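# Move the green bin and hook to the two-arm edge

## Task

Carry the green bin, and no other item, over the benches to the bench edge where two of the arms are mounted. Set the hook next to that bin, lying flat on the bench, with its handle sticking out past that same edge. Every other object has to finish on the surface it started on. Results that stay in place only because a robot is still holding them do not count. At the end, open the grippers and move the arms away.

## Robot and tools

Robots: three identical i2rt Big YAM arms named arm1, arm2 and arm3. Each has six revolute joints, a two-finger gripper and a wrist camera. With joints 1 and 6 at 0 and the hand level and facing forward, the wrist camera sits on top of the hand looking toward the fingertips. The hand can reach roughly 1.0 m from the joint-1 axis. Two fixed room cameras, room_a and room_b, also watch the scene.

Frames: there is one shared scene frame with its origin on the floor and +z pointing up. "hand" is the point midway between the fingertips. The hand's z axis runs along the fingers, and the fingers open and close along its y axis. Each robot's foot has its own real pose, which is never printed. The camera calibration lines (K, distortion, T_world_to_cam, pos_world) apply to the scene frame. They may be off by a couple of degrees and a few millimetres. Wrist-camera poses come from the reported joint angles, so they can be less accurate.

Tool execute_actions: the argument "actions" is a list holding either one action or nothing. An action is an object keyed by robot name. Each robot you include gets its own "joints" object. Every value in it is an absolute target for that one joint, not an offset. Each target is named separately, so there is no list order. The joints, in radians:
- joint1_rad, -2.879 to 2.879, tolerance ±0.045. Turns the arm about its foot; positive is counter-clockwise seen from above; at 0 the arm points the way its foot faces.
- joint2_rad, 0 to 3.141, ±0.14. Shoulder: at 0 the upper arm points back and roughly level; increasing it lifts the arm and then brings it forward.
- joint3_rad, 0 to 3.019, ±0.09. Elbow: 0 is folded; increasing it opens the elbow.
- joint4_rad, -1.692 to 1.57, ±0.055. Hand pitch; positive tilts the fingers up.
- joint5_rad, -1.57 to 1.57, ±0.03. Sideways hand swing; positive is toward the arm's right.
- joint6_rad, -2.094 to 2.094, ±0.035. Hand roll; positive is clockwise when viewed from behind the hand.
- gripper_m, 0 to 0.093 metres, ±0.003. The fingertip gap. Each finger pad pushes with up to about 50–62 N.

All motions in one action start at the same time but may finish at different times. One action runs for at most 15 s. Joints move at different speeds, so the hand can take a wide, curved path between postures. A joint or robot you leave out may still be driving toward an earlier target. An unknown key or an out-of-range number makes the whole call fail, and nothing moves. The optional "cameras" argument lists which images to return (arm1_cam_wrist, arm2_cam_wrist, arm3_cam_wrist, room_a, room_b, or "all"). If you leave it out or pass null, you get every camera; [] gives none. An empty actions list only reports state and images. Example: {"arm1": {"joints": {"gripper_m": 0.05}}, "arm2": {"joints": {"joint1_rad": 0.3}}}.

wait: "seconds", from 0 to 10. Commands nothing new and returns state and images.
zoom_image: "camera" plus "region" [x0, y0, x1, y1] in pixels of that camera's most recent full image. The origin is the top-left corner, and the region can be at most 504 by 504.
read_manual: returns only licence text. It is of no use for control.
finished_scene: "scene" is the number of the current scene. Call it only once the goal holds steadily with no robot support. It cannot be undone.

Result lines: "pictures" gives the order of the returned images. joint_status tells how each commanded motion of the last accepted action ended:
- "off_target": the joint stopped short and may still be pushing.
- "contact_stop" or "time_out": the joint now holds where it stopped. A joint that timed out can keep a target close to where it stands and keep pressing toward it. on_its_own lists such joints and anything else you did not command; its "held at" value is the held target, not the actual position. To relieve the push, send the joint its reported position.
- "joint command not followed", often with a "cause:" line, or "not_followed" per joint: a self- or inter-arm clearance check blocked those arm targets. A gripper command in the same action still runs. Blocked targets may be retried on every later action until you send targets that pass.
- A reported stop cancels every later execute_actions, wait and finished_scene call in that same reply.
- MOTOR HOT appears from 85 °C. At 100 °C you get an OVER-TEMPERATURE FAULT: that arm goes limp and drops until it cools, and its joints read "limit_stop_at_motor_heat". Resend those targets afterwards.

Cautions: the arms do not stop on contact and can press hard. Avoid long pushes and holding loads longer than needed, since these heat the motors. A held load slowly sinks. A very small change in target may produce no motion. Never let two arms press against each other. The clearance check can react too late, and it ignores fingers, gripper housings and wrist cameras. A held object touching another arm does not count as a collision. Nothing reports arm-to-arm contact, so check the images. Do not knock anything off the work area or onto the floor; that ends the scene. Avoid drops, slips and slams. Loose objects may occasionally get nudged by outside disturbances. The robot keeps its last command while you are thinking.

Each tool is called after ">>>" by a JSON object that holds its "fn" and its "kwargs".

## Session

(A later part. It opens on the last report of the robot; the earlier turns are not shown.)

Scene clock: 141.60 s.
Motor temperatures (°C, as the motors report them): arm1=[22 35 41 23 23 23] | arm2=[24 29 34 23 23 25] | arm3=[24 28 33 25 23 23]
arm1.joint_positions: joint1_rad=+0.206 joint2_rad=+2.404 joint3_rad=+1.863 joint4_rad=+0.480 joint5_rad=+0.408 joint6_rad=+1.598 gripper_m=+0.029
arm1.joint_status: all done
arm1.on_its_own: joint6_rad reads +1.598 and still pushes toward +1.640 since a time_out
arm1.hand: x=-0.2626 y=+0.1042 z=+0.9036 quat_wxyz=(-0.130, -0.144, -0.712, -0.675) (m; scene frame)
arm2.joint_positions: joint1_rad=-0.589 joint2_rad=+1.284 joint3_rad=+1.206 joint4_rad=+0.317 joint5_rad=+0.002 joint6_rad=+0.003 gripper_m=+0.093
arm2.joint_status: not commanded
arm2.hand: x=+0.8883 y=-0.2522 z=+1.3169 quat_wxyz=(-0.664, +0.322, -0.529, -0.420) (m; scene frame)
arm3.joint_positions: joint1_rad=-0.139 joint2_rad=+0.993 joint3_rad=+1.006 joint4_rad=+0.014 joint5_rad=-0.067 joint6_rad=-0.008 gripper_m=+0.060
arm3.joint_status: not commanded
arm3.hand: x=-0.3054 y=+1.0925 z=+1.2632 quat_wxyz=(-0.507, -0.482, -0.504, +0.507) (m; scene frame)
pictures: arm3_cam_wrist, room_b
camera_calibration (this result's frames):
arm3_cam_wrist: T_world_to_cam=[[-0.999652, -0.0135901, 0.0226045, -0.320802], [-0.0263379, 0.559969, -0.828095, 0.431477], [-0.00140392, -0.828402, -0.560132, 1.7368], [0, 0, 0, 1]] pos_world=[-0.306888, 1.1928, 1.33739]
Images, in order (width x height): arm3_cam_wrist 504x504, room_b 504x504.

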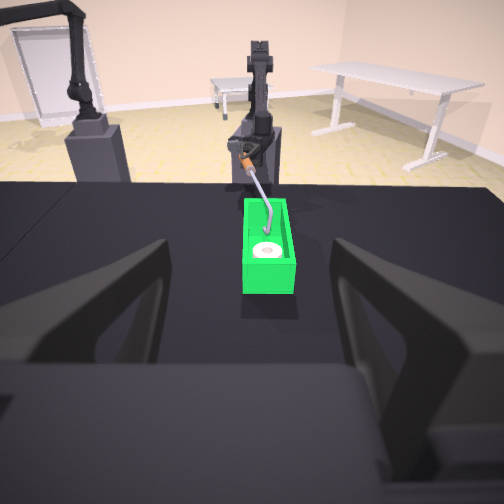

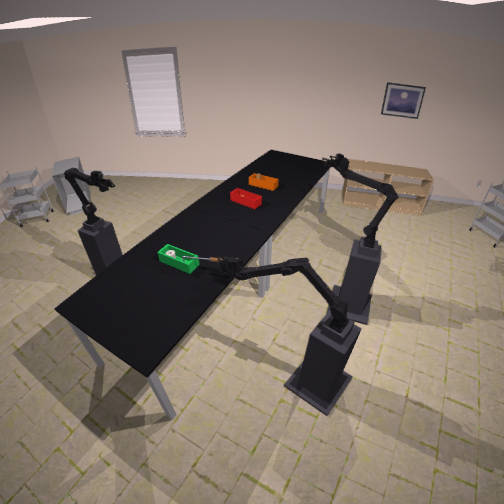

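>>> {"fn": "execute_actions", "kwargs": {"actions": [{"arm1":{"joints":{"joint2_rad":2.19,"joint3_rad":1.6}}}], "cameras": ["arm3_cam_wrist"]}}

>>> {"fn": "execute_actions", "kwargs": {"actions": [{"arm1":{"joints":{"joint2_rad":1.93,"joint3_rad":1.27,"joint5_rad":0.2}}}], "cameras": ["room_b","arm3_cam_wrist","arm1_cam_wrist"]}}

Scene clock: 148.27 s.
Motor temperatures (°C, as the motors report them): arm1=[22 35 41 23 23 23] | arm2=[24 29 34 23 23 25] | arm3=[24 28 33 25 23 23]
arm1.joint_positions: joint1_rad=+0.206 joint2_rad=+2.229 joint3_rad=+1.595 joint4_rad=+0.488 joint5_rad=+0.409 joint6_rad=+1.625 gripper_m=+0.029
arm1.joint_status: all done
arm1.hand: x=-0.2613 y=+0.0418 z=+0.9075 quat_wxyz=(-0.128, -0.149, -0.738, -0.646) (m; scene frame)
arm2.joint_positions: joint1_rad=-0.589 joint2_rad=+1.284 joint3_rad=+1.206 joint4_rad=+0.317 joint5_rad=+0.002 joint6_rad=+0.003 gripper_m=+0.093
arm2.joint_status: not commanded
arm2.hand: x=+0.8883 y=-0.2522 z=+1.3169 quat_wxyz=(-0.664, +0.322, -0.529, -0.420) (m; scene frame)
arm3.joint_positions: joint1_rad=-0.139 joint2_rad=+0.993 joint3_rad=+1.006 joint4_rad=+0.014 joint5_rad=-0.067 joint6_rad=-0.008 gripper_m=+0.060
arm3.joint_status: not commanded
arm3.hand: x=-0.3054 y=+1.0925 z=+1.2632 quat_wxyz=(-0.507, -0.482, -0.504, +0.507) (m; scene frame)
pictures: arm3_cam_wrist
camera_calibration (this result's frames):
arm3_cam_wrist: T_world_to_cam=[[-0.999652, -0.0135901, 0.0226045, -0.320802], [-0.0263379, 0.559969, -0.828095, 0.431477], [-0.00140392, -0.828402, -0.560132, 1.7368], [0, 0, 0, 1]] pos_world=[-0.306888, 1.1928, 1.33739]
Images, in order (width x height): arm3_cam_wrist 504x504.

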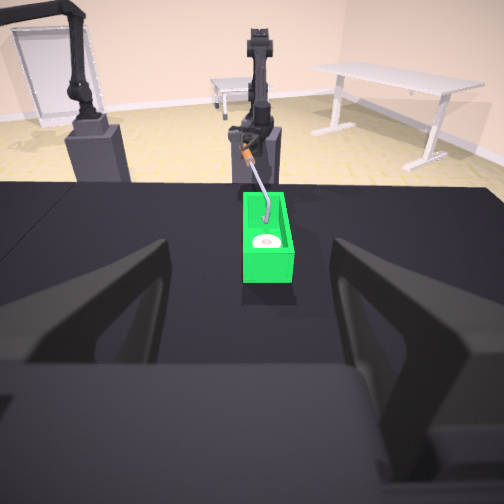

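Scene clock: 149.33 s.
Motor temperatures (°C, as the motors report them): arm1=[22 35 40 23 23 23] | arm2=[24 29 34 23 23 25] | arm3=[24 28 33 25 23 23]
arm1.joint_positions: joint1_rad=+0.206 joint2_rad=+1.972 joint3_rad=+1.253 joint4_rad=+0.492 joint5_rad=+0.200 joint6_rad=+1.626 gripper_m=+0.029
arm1.joint_status: all done
arm1.hand: x=-0.2940 y=-0.0471 z=+0.9254 quat_wxyz=(-0.053, -0.079, -0.777, -0.623) (m; scene frame)
arm2.joint_positions: joint1_rad=-0.589 joint2_rad=+1.284 joint3_rad=+1.206 joint4_rad=+0.317 joint5_rad=+0.002 joint6_rad=+0.003 gripper_m=+0.093
arm2.joint_status: not commanded
arm2.hand: x=+0.8883 y=-0.2522 z=+1.3169 quat_wxyz=(-0.664, +0.322, -0.529, -0.420) (m; scene frame)
arm3.joint_positions: joint1_rad=-0.139 joint2_rad=+0.993 joint3_rad=+1.006 joint4_rad=+0.014 joint5_rad=-0.067 joint6_rad=-0.008 gripper_m=+0.060
arm3.joint_status: not commanded
arm3.hand: x=-0.3054 y=+1.0925 z=+1.2632 quat_wxyz=(-0.507, -0.482, -0.504, +0.507) (m; scene frame)
pictures: arm1_cam_wrist, arm3_cam_wrist, room_b
camera_calibration (this result's frames):
arm1_cam_wrist: T_world_to_cam=[[-0.0654056, -0.228475, -0.97135, 0.864863], [-0.9032, -0.40027, 0.154966, -0.416451], [-0.424208, 0.887459, -0.180178, 0.209053], [0, 0, 0, 1]] pos_world=[-0.23089, -0.154619, 0.942287]
arm3_cam_wrist: T_world_to_cam=[[-0.999652, -0.0135901, 0.0226045, -0.320802], [-0.0263379, 0.559969, -0.828095, 0.431477], [-0.00140392, -0.828402, -0.560132, 1.7368], [0, 0, 0, 1]] pos_world=[-0.306888, 1.1928, 1.33739]
Images, in order (width x height): arm1_cam_wrist 504x504, arm3_cam_wrist 504x504, room_b 504x504.

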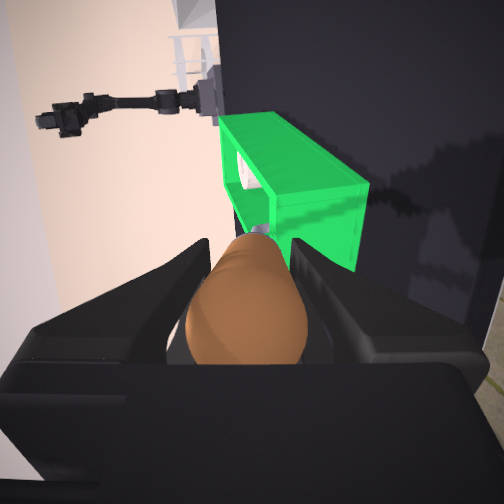

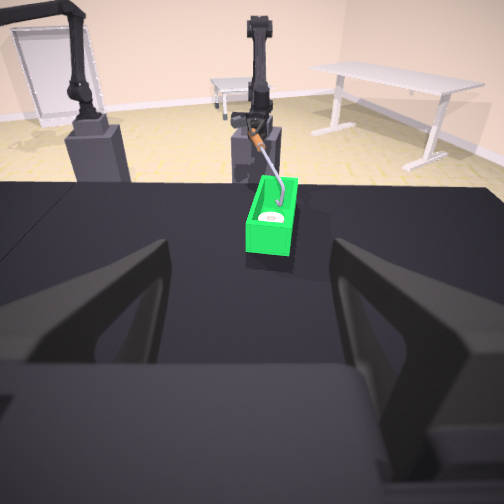

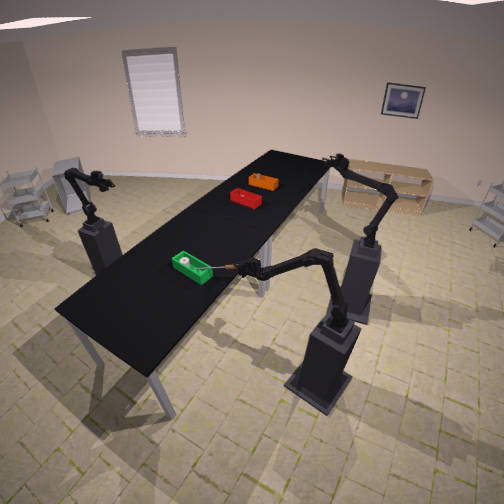

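>>> {"fn": "execute_actions", "kwargs": {"actions": [{"arm1":{"joints":{"joint2_rad":1.68,"joint3_rad":0.985,"joint5_rad":0.29}}}], "cameras": ["room_b","arm3_cam_wrist"]}}

>>> {"fn": "zoom_image", "kwargs": {"camera": "room_b", "region": [170, 230, 290, 320]}}

Scene clock: 155.77 s.
Motor temperatures (°C, as the motors report them): arm1=[22 34 40 23 23 23] | arm2=[24 29 35 23 23 25] | arm3=[24 28 33 25 23 23]
arm1.joint_positions: joint1_rad=+0.206 joint2_rad=+1.716 joint3_rad=+0.965 joint4_rad=+0.490 joint5_rad=+0.291 joint6_rad=+1.625 gripper_m=+0.029
arm1.joint_status: all done
arm1.hand: x=-0.2768 y=-0.1492 z=+0.9519 quat_wxyz=(-0.091, -0.104, -0.782, -0.607) (m; scene frame)
arm2.joint_positions: joint1_rad=-0.589 joint2_rad=+1.284 joint3_rad=+1.206 joint4_rad=+0.317 joint5_rad=+0.002 joint6_rad=+0.003 gripper_m=+0.093
arm2.joint_status: not commanded
arm2.hand: x=+0.8883 y=-0.2522 z=+1.3169 quat_wxyz=(-0.664, +0.322, -0.529, -0.420) (m; scene frame)
arm3.joint_positions: joint1_rad=-0.139 joint2_rad=+0.993 joint3_rad=+1.006 joint4_rad=+0.014 joint5_rad=-0.067 joint6_rad=-0.008 gripper_m=+0.060
arm3.joint_status: not commanded
arm3.hand: x=-0.3054 y=+1.0925 z=+1.2632 quat_wxyz=(-0.507, -0.482, -0.504, +0.507) (m; scene frame)
pictures: arm3_cam_wrist, room_b
camera_calibration (this result's frames):
arm3_cam_wrist: T_world_to_cam=[[-0.999652, -0.0135901, 0.0226045, -0.320802], [-0.0263379, 0.559969, -0.828095, 0.431477], [-0.00140392, -0.828402, -0.560132, 1.7368], [0, 0, 0, 1]] pos_world=[-0.306888, 1.1928, 1.33739]
Images, in order (width x height): arm3_cam_wrist 504x504, room_b 504x504.

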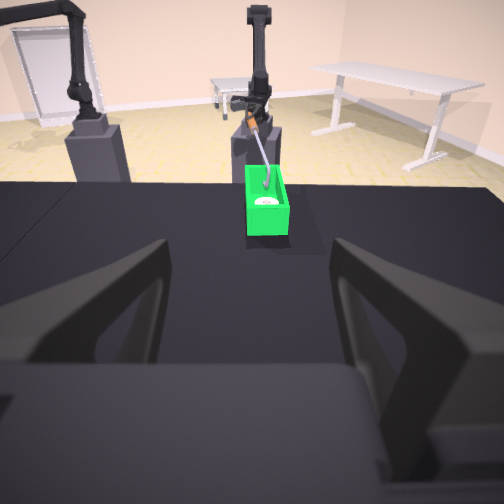

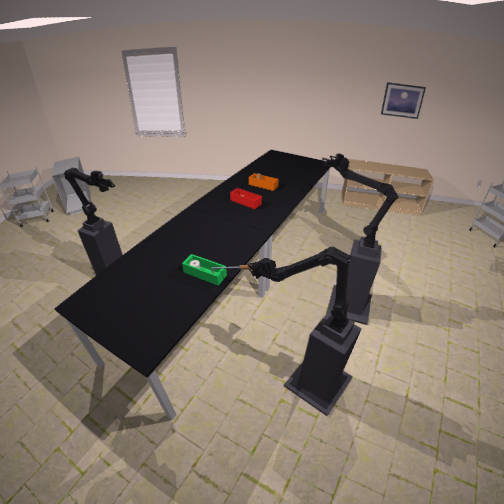

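Region (170, 230, 290, 320) of room_b's 504x504 image, scaled by 4.200, with more detail than that image has; it fills the top 378 rows of this view, and the rest is white.

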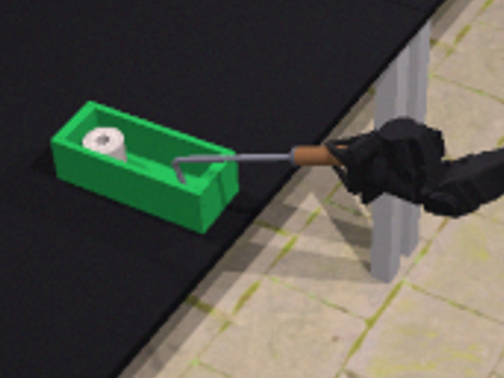

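>>> {"fn": "execute_actions", "kwargs": {"actions": [{"arm1":{"joints":{"joint2_rad":1.62,"joint3_rad":0.91}}}], "cameras": []}}

>>> {"fn": "execute_actions", "kwargs": {"actions": [{"arm1":{"joints":{"joint4_rad":0.85}}}], "cameras": ["room_b","arm3_cam_wrist"]}}

>>> {"fn": "zoom_image", "kwargs": {"camera": "room_b", "region": [170, 230, 290, 320]}}

Scene clock: 172.30 s.
Motor temperatures (°C, as the motors report them): arm1=[22 33 39 23 23 23] | arm2=[24 29 35 23 23 25] | arm3=[25 27 33 25 23 23]
arm1.joint_positions: joint1_rad=+0.206 joint2_rad=+1.666 joint3_rad=+0.887 joint4_rad=+0.490 joint5_rad=+0.291 joint6_rad=+1.625 gripper_m=+0.029
arm1.joint_status: all done
arm1.hand: x=-0.2764 y=-0.1766 z=+0.9433 quat_wxyz=(-0.092, -0.103, -0.791, -0.597) (m; scene frame)
arm2.joint_positions: joint1_rad=-0.589 joint2_rad=+1.284 joint3_rad=+1.206 joint4_rad=+0.317 joint5_rad=+0.002 joint6_rad=+0.003 gripper_m=+0.093
arm2.joint_status: not commanded
arm2.hand: x=+0.8883 y=-0.2522 z=+1.3169 quat_wxyz=(-0.664, +0.322, -0.529, -0.420) (m; scene frame)
arm3.joint_positions: joint1_rad=-0.139 joint2_rad=+0.993 joint3_rad=+1.006 joint4_rad=+0.014 joint5_rad=-0.067 joint6_rad=-0.008 gripper_m=+0.060
arm3.joint_status: not commanded
arm3.hand: x=-0.3054 y=+1.0925 z=+1.2632 quat_wxyz=(-0.507, -0.482, -0.504, +0.507) (m; scene frame)
pictures: none
No camera images: the call's "cameras" was empty. Leave "cameras" out to get every camera's image.

Scene clock: 173.33 s.
Motor temperatures (°C, as the motors report them): arm1=[22 33 39 23 23 23] | arm2=[24 29 35 23 23 25] | arm3=[25 27 33 25 23 23]
arm1.joint_positions: joint1_rad=+0.206 joint2_rad=+1.666 joint3_rad=+0.883 joint4_rad=+0.796 joint5_rad=+0.291 joint6_rad=+1.621 gripper_m=+0.029
arm1.joint_status: all done
arm1.hand: x=-0.2761 y=-0.1680 z=+1.0132 quat_wxyz=(-0.075, -0.117, -0.692, -0.708) (m; scene frame)
arm2.joint_positions: joint1_rad=-0.589 joint2_rad=+1.284 joint3_rad=+1.206 joint4_rad=+0.317 joint5_rad=+0.002 joint6_rad=+0.003 gripper_m=+0.093
arm2.joint_status: not commanded
arm2.hand: x=+0.8883 y=-0.2522 z=+1.3169 quat_wxyz=(-0.664, +0.322, -0.529, -0.420) (m; scene frame)
arm3.joint_positions: joint1_rad=-0.139 joint2_rad=+0.993 joint3_rad=+1.006 joint4_rad=+0.014 joint5_rad=-0.067 joint6_rad=-0.008 gripper_m=+0.060
arm3.joint_status: not commanded
arm3.hand: x=-0.3054 y=+1.0925 z=+1.2632 quat_wxyz=(-0.507, -0.482, -0.504, +0.507) (m; scene frame)
pictures: arm3_cam_wrist, room_b
camera_calibration (this result's frames):
arm3_cam_wrist: T_world_to_cam=[[-0.999652, -0.0135901, 0.0226045, -0.320802], [-0.0263379, 0.559969, -0.828095, 0.431477], [-0.00140392, -0.828402, -0.560132, 1.7368], [0, 0, 0, 1]] pos_world=[-0.306888, 1.1928, 1.33739]
Images, in order (width x height): arm3_cam_wrist 504x504, room_b 504x504.

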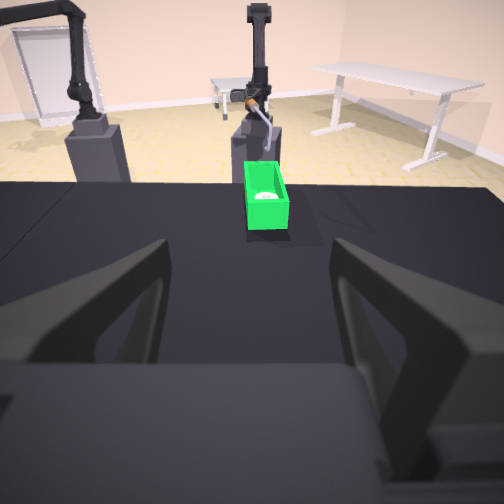

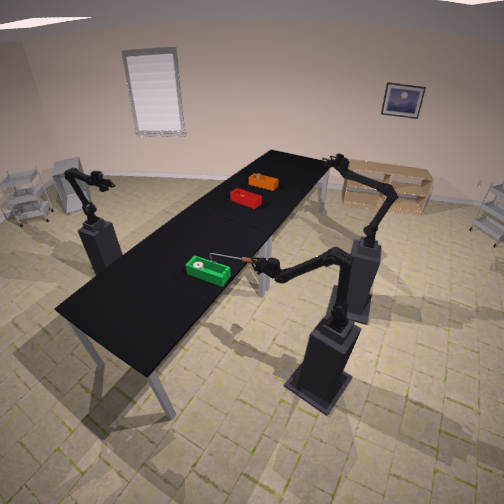

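Region (170, 230, 290, 320) of room_b's 504x504 image, scaled by 4.200, with more detail than that image has; it fills the top 378 rows of this view, and the rest is white.

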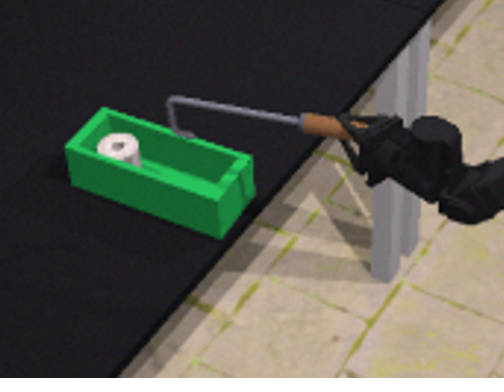

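>>> {"fn": "execute_actions", "kwargs": {"actions": [{"arm1":{"joints":{"joint1_rad":-0.06,"joint2_rad":2.03,"joint3_rad":1.375,"joint5_rad":0.15}}}], "cameras": ["arm1_cam_wrist","arm3_cam_wrist"]}}

Scene clock: 181.37 s.
Motor temperatures (°C, as the motors report them): arm1=[22 32 40 23 23 23] | arm2=[24 29 35 23 23 25] | arm3=[25 27 34 25 23 23]
arm1.joint_positions: joint1_rad=-0.064 joint2_rad=+2.086 joint3_rad=+1.281 joint4_rad=+0.802 joint5_rad=+0.150 joint6_rad=+1.621 gripper_m=+0.029
arm1.joint_status: joint3_rad time_out (moved +0.398 of +0.492); the others done
arm1.on_its_own: joint3_rad reads +1.281 and still pushes toward +1.375 since a time_out
arm1.hand: x=-0.0956 y=-0.0583 z=+0.9283 quat_wxyz=(-0.122, -0.161, -0.689, -0.696) (m; scene frame)
arm2.joint_positions: joint1_rad=-0.589 joint2_rad=+1.284 joint3_rad=+1.206 joint4_rad=+0.317 joint5_rad=+0.002 joint6_rad=+0.003 gripper_m=+0.093
arm2.joint_status: not commanded
arm2.hand: x=+0.8883 y=-0.2522 z=+1.3169 quat_wxyz=(-0.664, +0.322, -0.529, -0.420) (m; scene frame)
arm3.joint_positions: joint1_rad=-0.139 joint2_rad=+0.993 joint3_rad=+1.006 joint4_rad=+0.014 joint5_rad=-0.067 joint6_rad=-0.008 gripper_m=+0.060
arm3.joint_status: not commanded
arm3.hand: x=-0.3054 y=+1.0925 z=+1.2632 quat_wxyz=(-0.507, -0.482, -0.504, +0.507) (m; scene frame)
pictures: arm1_cam_wrist, arm3_cam_wrist
camera_calibration (this result's frames):
arm1_cam_wrist: T_world_to_cam=[[-0.0650159, 0.00569831, -0.997868, 0.916432], [-0.974587, -0.215182, 0.0622702, -0.152144], [-0.214368, 0.976557, 0.0195438, 0.143528], [0, 0, 0, 1]] pos_world=[-0.0579269, -0.178124, 0.921147]
arm3_cam_wrist: T_world_to_cam=[[-0.999652, -0.0135901, 0.0226045, -0.320802], [-0.0263379, 0.559969, -0.828095, 0.431477], [-0.00140392, -0.828402, -0.560132, 1.7368], [0, 0, 0, 1]] pos_world=[-0.306888, 1.1928, 1.33739]
Images, in order (width x height): arm1_cam_wrist 504x504, arm3_cam_wrist 504x504.

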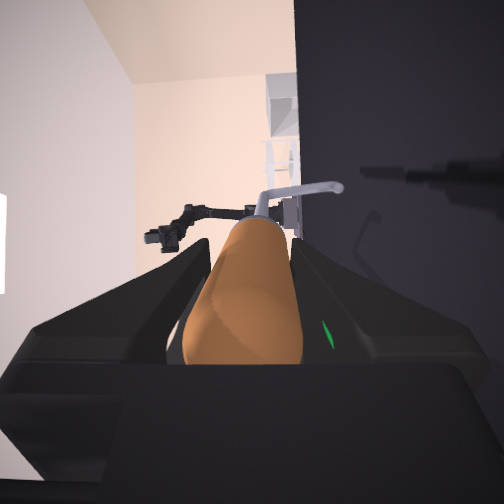

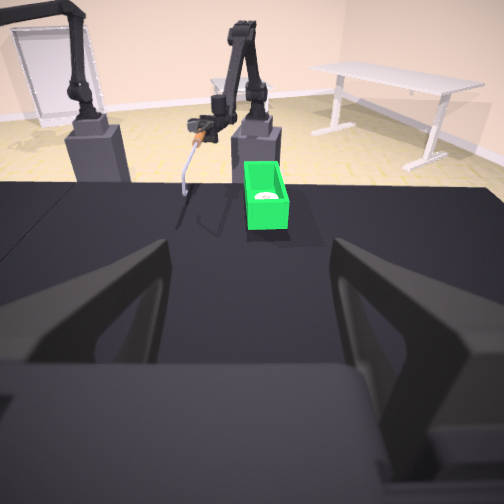

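>>> {"fn": "execute_actions", "kwargs": {"actions": [{"arm1":{"joints":{"joint2_rad":2.1,"joint3_rad":1.34,"joint4_rad":0.9,"joint5_rad":-0.1,"joint6_rad":0.0}}}], "cameras": ["arm1_cam_wrist"]}}

>>> {"fn": "execute_actions", "kwargs": {"actions": [{"arm1":{"joints":{"joint1_rad":-0.04,"joint2_rad":2.3,"joint4_rad":1.03,"joint5_rad":-0.24}}}], "cameras": ["arm1_cam_wrist"]}}

Scene clock: 191.43 s.
Motor temperatures (°C, as the motors report them): arm1=[22 33 42 23 23 23] | arm2=[24 29 35 23 23 25] | arm3=[25 27 34 25 23 23]
arm1.joint_positions: joint1_rad=-0.064 joint2_rad=+2.137 joint3_rad=+1.281 joint4_rad=+0.875 joint5_rad=-0.103 joint6_rad=+0.018 gripper_m=+0.029
arm1.joint_status: all done
arm1.hand: x=-0.1377 y=-0.0459 z=+0.9077 quat_wxyz=(-0.536, +0.450, -0.535, -0.472) (m; scene frame)
arm2.joint_positions: joint1_rad=-0.589 joint2_rad=+1.284 joint3_rad=+1.206 joint4_rad=+0.317 joint5_rad=+0.002 joint6_rad=+0.003 gripper_m=+0.093
arm2.joint_status: not commanded
arm2.hand: x=+0.8883 y=-0.2522 z=+1.3169 quat_wxyz=(-0.664, +0.322, -0.529, -0.420) (m; scene frame)
arm3.joint_positions: joint1_rad=-0.139 joint2_rad=+0.993 joint3_rad=+1.006 joint4_rad=+0.014 joint5_rad=-0.067 joint6_rad=-0.008 gripper_m=+0.060
arm3.joint_status: not commanded
arm3.hand: x=-0.3054 y=+1.0925 z=+1.2632 quat_wxyz=(-0.507, -0.482, -0.504, +0.507) (m; scene frame)
pictures: arm1_cam_wrist
camera_calibration (this result's frames):
arm1_cam_wrist: T_world_to_cam=[[0.985614, -0.166619, -0.0283468, 0.149744], [-0.117022, -0.551743, -0.825763, 0.71944], [0.121948, 0.817201, -0.563304, 0.690898], [0, 0, 0, 1]] pos_world=[-0.147652, -0.142706, 0.987518]
Images, in order (width x height): arm1_cam_wrist 504x504.

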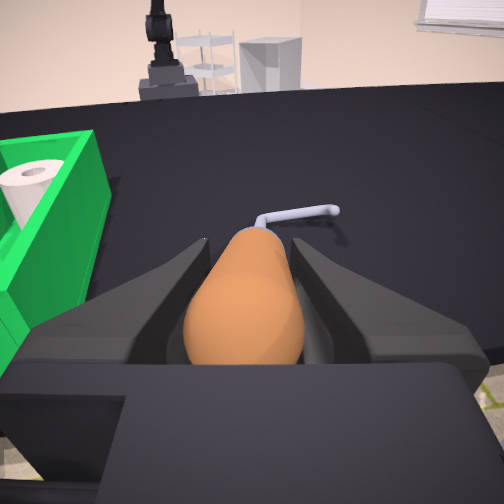

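Scene clock: 192.37 s.
Motor temperatures (°C, as the motors report them): arm1=[22 33 42 23 23 23] | arm2=[24 29 35 23 23 25] | arm3=[25 27 34 25 23 23]
arm1.joint_positions: joint1_rad=-0.053 joint2_rad=+2.332 joint3_rad=+1.291 joint4_rad=+1.013 joint5_rad=-0.236 joint6_rad=+0.011 gripper_m=+0.029
arm1.joint_status: all done
arm1.hand: x=-0.1712 y=-0.0492 z=+0.8003 quat_wxyz=(-0.490, +0.498, -0.513, -0.499) (m; scene frame)
arm2.joint_positions: joint1_rad=-0.589 joint2_rad=+1.284 joint3_rad=+1.206 joint4_rad=+0.317 joint5_rad=+0.002 joint6_rad=+0.003 gripper_m=+0.093
arm2.joint_status: not commanded
arm2.hand: x=+0.8883 y=-0.2522 z=+1.3169 quat_wxyz=(-0.664, +0.322, -0.529, -0.420) (m; scene frame)
arm3.joint_positions: joint1_rad=-0.139 joint2_rad=+0.993 joint3_rad=+1.006 joint4_rad=+0.014 joint5_rad=-0.067 joint6_rad=-0.008 gripper_m=+0.060
arm3.joint_status: not commanded
arm3.hand: x=-0.3054 y=+1.0925 z=+1.2632 quat_wxyz=(-0.507, -0.482, -0.504, +0.507) (m; scene frame)
pictures: arm1_cam_wrist
camera_calibration (this result's frames):
arm1_cam_wrist: T_world_to_cam=[[0.999306, -0.0245354, -0.0280113, 0.188286], [-0.037126, -0.598338, -0.800383, 0.616068], [0.00287757, 0.800868, -0.598834, 0.644392], [0, 0, 0, 1]] pos_world=[-0.167138, -0.142836, 0.884248]
Images, in order (width x height): arm1_cam_wrist 504x504.

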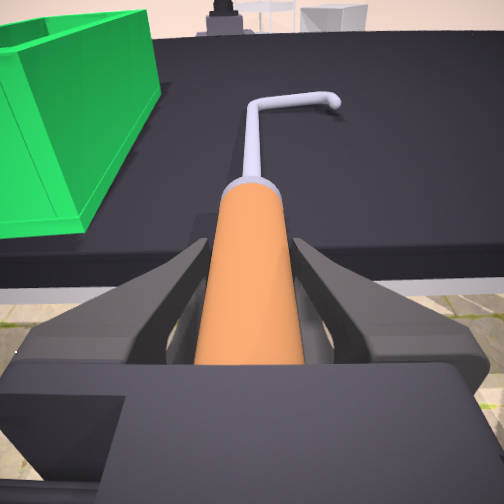

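>>> {"fn": "execute_actions", "kwargs": {"actions": [{"arm1":{"joints":{"gripper_m":0.08}}}], "cameras": ["arm1_cam_wrist"]}}

>>> {"fn": "execute_actions", "kwargs": {"actions": [{"arm1":{"joints":{"joint2_rad":1.6,"joint3_rad":1.0,"joint4_rad":0.7}}}], "cameras": ["arm1_cam_wrist","room_a","room_b"]}}

Scene clock: 196.80 s.
Motor temperatures (°C, as the motors report them): arm1=[22 33 41 23 23 23] | arm2=[24 29 35 23 23 25] | arm3=[25 27 34 25 23 23]
arm1.joint_positions: joint1_rad=-0.053 joint2_rad=+2.324 joint3_rad=+1.291 joint4_rad=+1.013 joint5_rad=-0.236 joint6_rad=+0.011 gripper_m=+0.080
arm1.joint_status: all done
arm1.hand: x=-0.1711 y=-0.0484 z=+0.8060 quat_wxyz=(-0.492, +0.497, -0.510, -0.500) (m; scene frame)
arm2.joint_positions: joint1_rad=-0.589 joint2_rad=+1.284 joint3_rad=+1.206 joint4_rad=+0.317 joint5_rad=+0.002 joint6_rad=+0.003 gripper_m=+0.093
arm2.joint_status: not commanded
arm2.hand: x=+0.8883 y=-0.2522 z=+1.3169 quat_wxyz=(-0.664, +0.322, -0.529, -0.420) (m; scene frame)
arm3.joint_positions: joint1_rad=-0.139 joint2_rad=+0.993 joint3_rad=+1.006 joint4_rad=+0.014 joint5_rad=-0.067 joint6_rad=-0.008 gripper_m=+0.060
arm3.joint_status: not commanded
arm3.hand: x=-0.3054 y=+1.0925 z=+1.2632 quat_wxyz=(-0.507, -0.482, -0.504, +0.507) (m; scene frame)
pictures: arm1_cam_wrist
camera_calibration (this result's frames):
arm1_cam_wrist: T_world_to_cam=[[0.999373, -0.0236219, -0.0263824, 0.187112], [-0.0352502, -0.59241, -0.804865, 0.625301], [0.00338325, 0.80529, -0.592871, 0.64268], [0, 0, 0, 1]] pos_world=[-0.167127, -0.142689, 0.889246]
Images, in order (width x height): arm1_cam_wrist 504x504.

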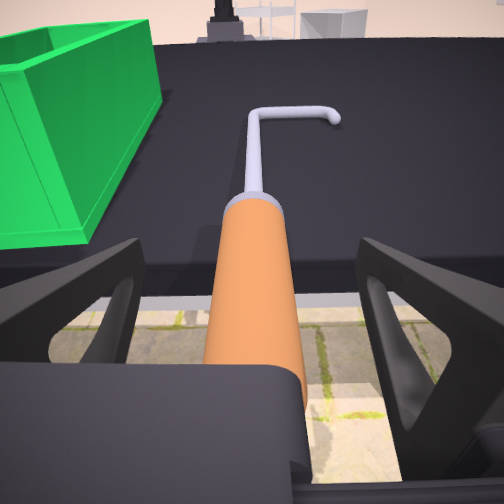

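Scene clock: 198.37 s.
Motor temperatures (°C, as the motors report them): arm1=[22 33 41 23 23 23] | arm2=[24 29 35 23 23 25] | arm3=[25 27 34 25 23 23]
arm1.joint_positions: joint1_rad=-0.053 joint2_rad=+1.599 joint3_rad=+1.003 joint4_rad=+0.705 joint5_rad=-0.237 joint6_rad=+0.011 gripper_m=+0.080
arm1.joint_status: all done
arm1.hand: x=-0.1960 y=-0.1574 z=+1.0969 quat_wxyz=(-0.530, +0.473, -0.471, -0.523) (m; scene frame)
arm2.joint_positions: joint1_rad=-0.589 joint2_rad=+1.284 joint3_rad=+1.206 joint4_rad=+0.317 joint5_rad=+0.002 joint6_rad=+0.003 gripper_m=+0.093
arm2.joint_status: not commanded
arm2.hand: x=+0.8883 y=-0.2522 z=+1.3169 quat_wxyz=(-0.664, +0.322, -0.529, -0.420) (m; scene frame)
arm3.joint_positions: joint1_rad=-0.139 joint2_rad=+0.993 joint3_rad=+1.006 joint4_rad=+0.014 joint5_rad=-0.067 joint6_rad=-0.008 gripper_m=+0.060
arm3.joint_status: not commanded
arm3.hand: x=-0.3054 y=+1.0925 z=+1.2632 quat_wxyz=(-0.507, -0.482, -0.504, +0.507) (m; scene frame)
pictures: arm1_cam_wrist, room_a, room_b
camera_calibration (this result's frames):
arm1_cam_wrist: T_world_to_cam=[[0.999745, -0.02253, 0.00133135, 0.186935], [-0.00983925, -0.488176, -0.87269, 0.889811], [0.0203116, 0.872455, -0.488273, 0.802121], [0, 0, 0, 1]] pos_world=[-0.194424, -0.261219, 1.16793]
Images, in order (width x height): arm1_cam_wrist 504x504, room_a 504x504, room_b 504x504.

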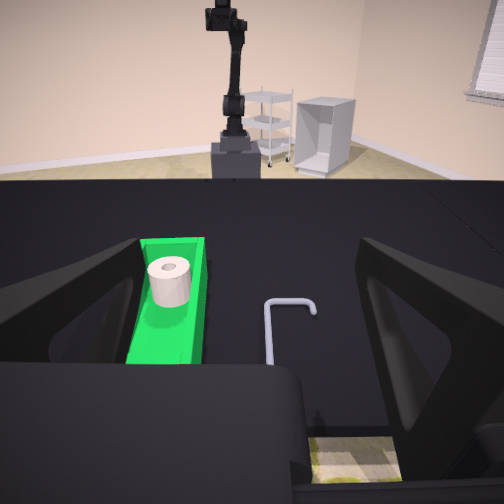

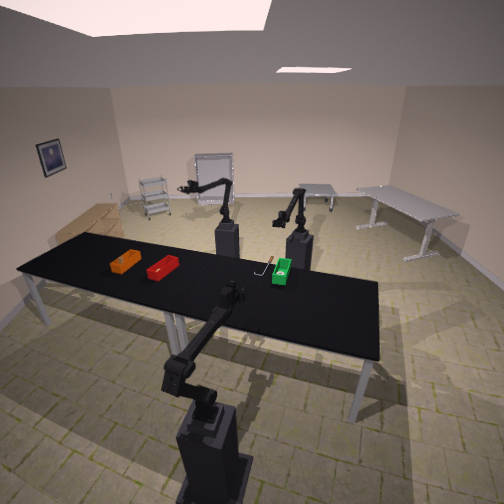

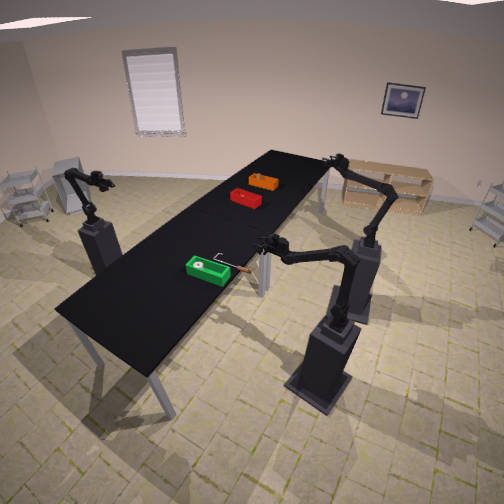

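>>> {"fn": "finished_scene", "kwargs": {"scene": 2}}

The scene is finished: the task was done.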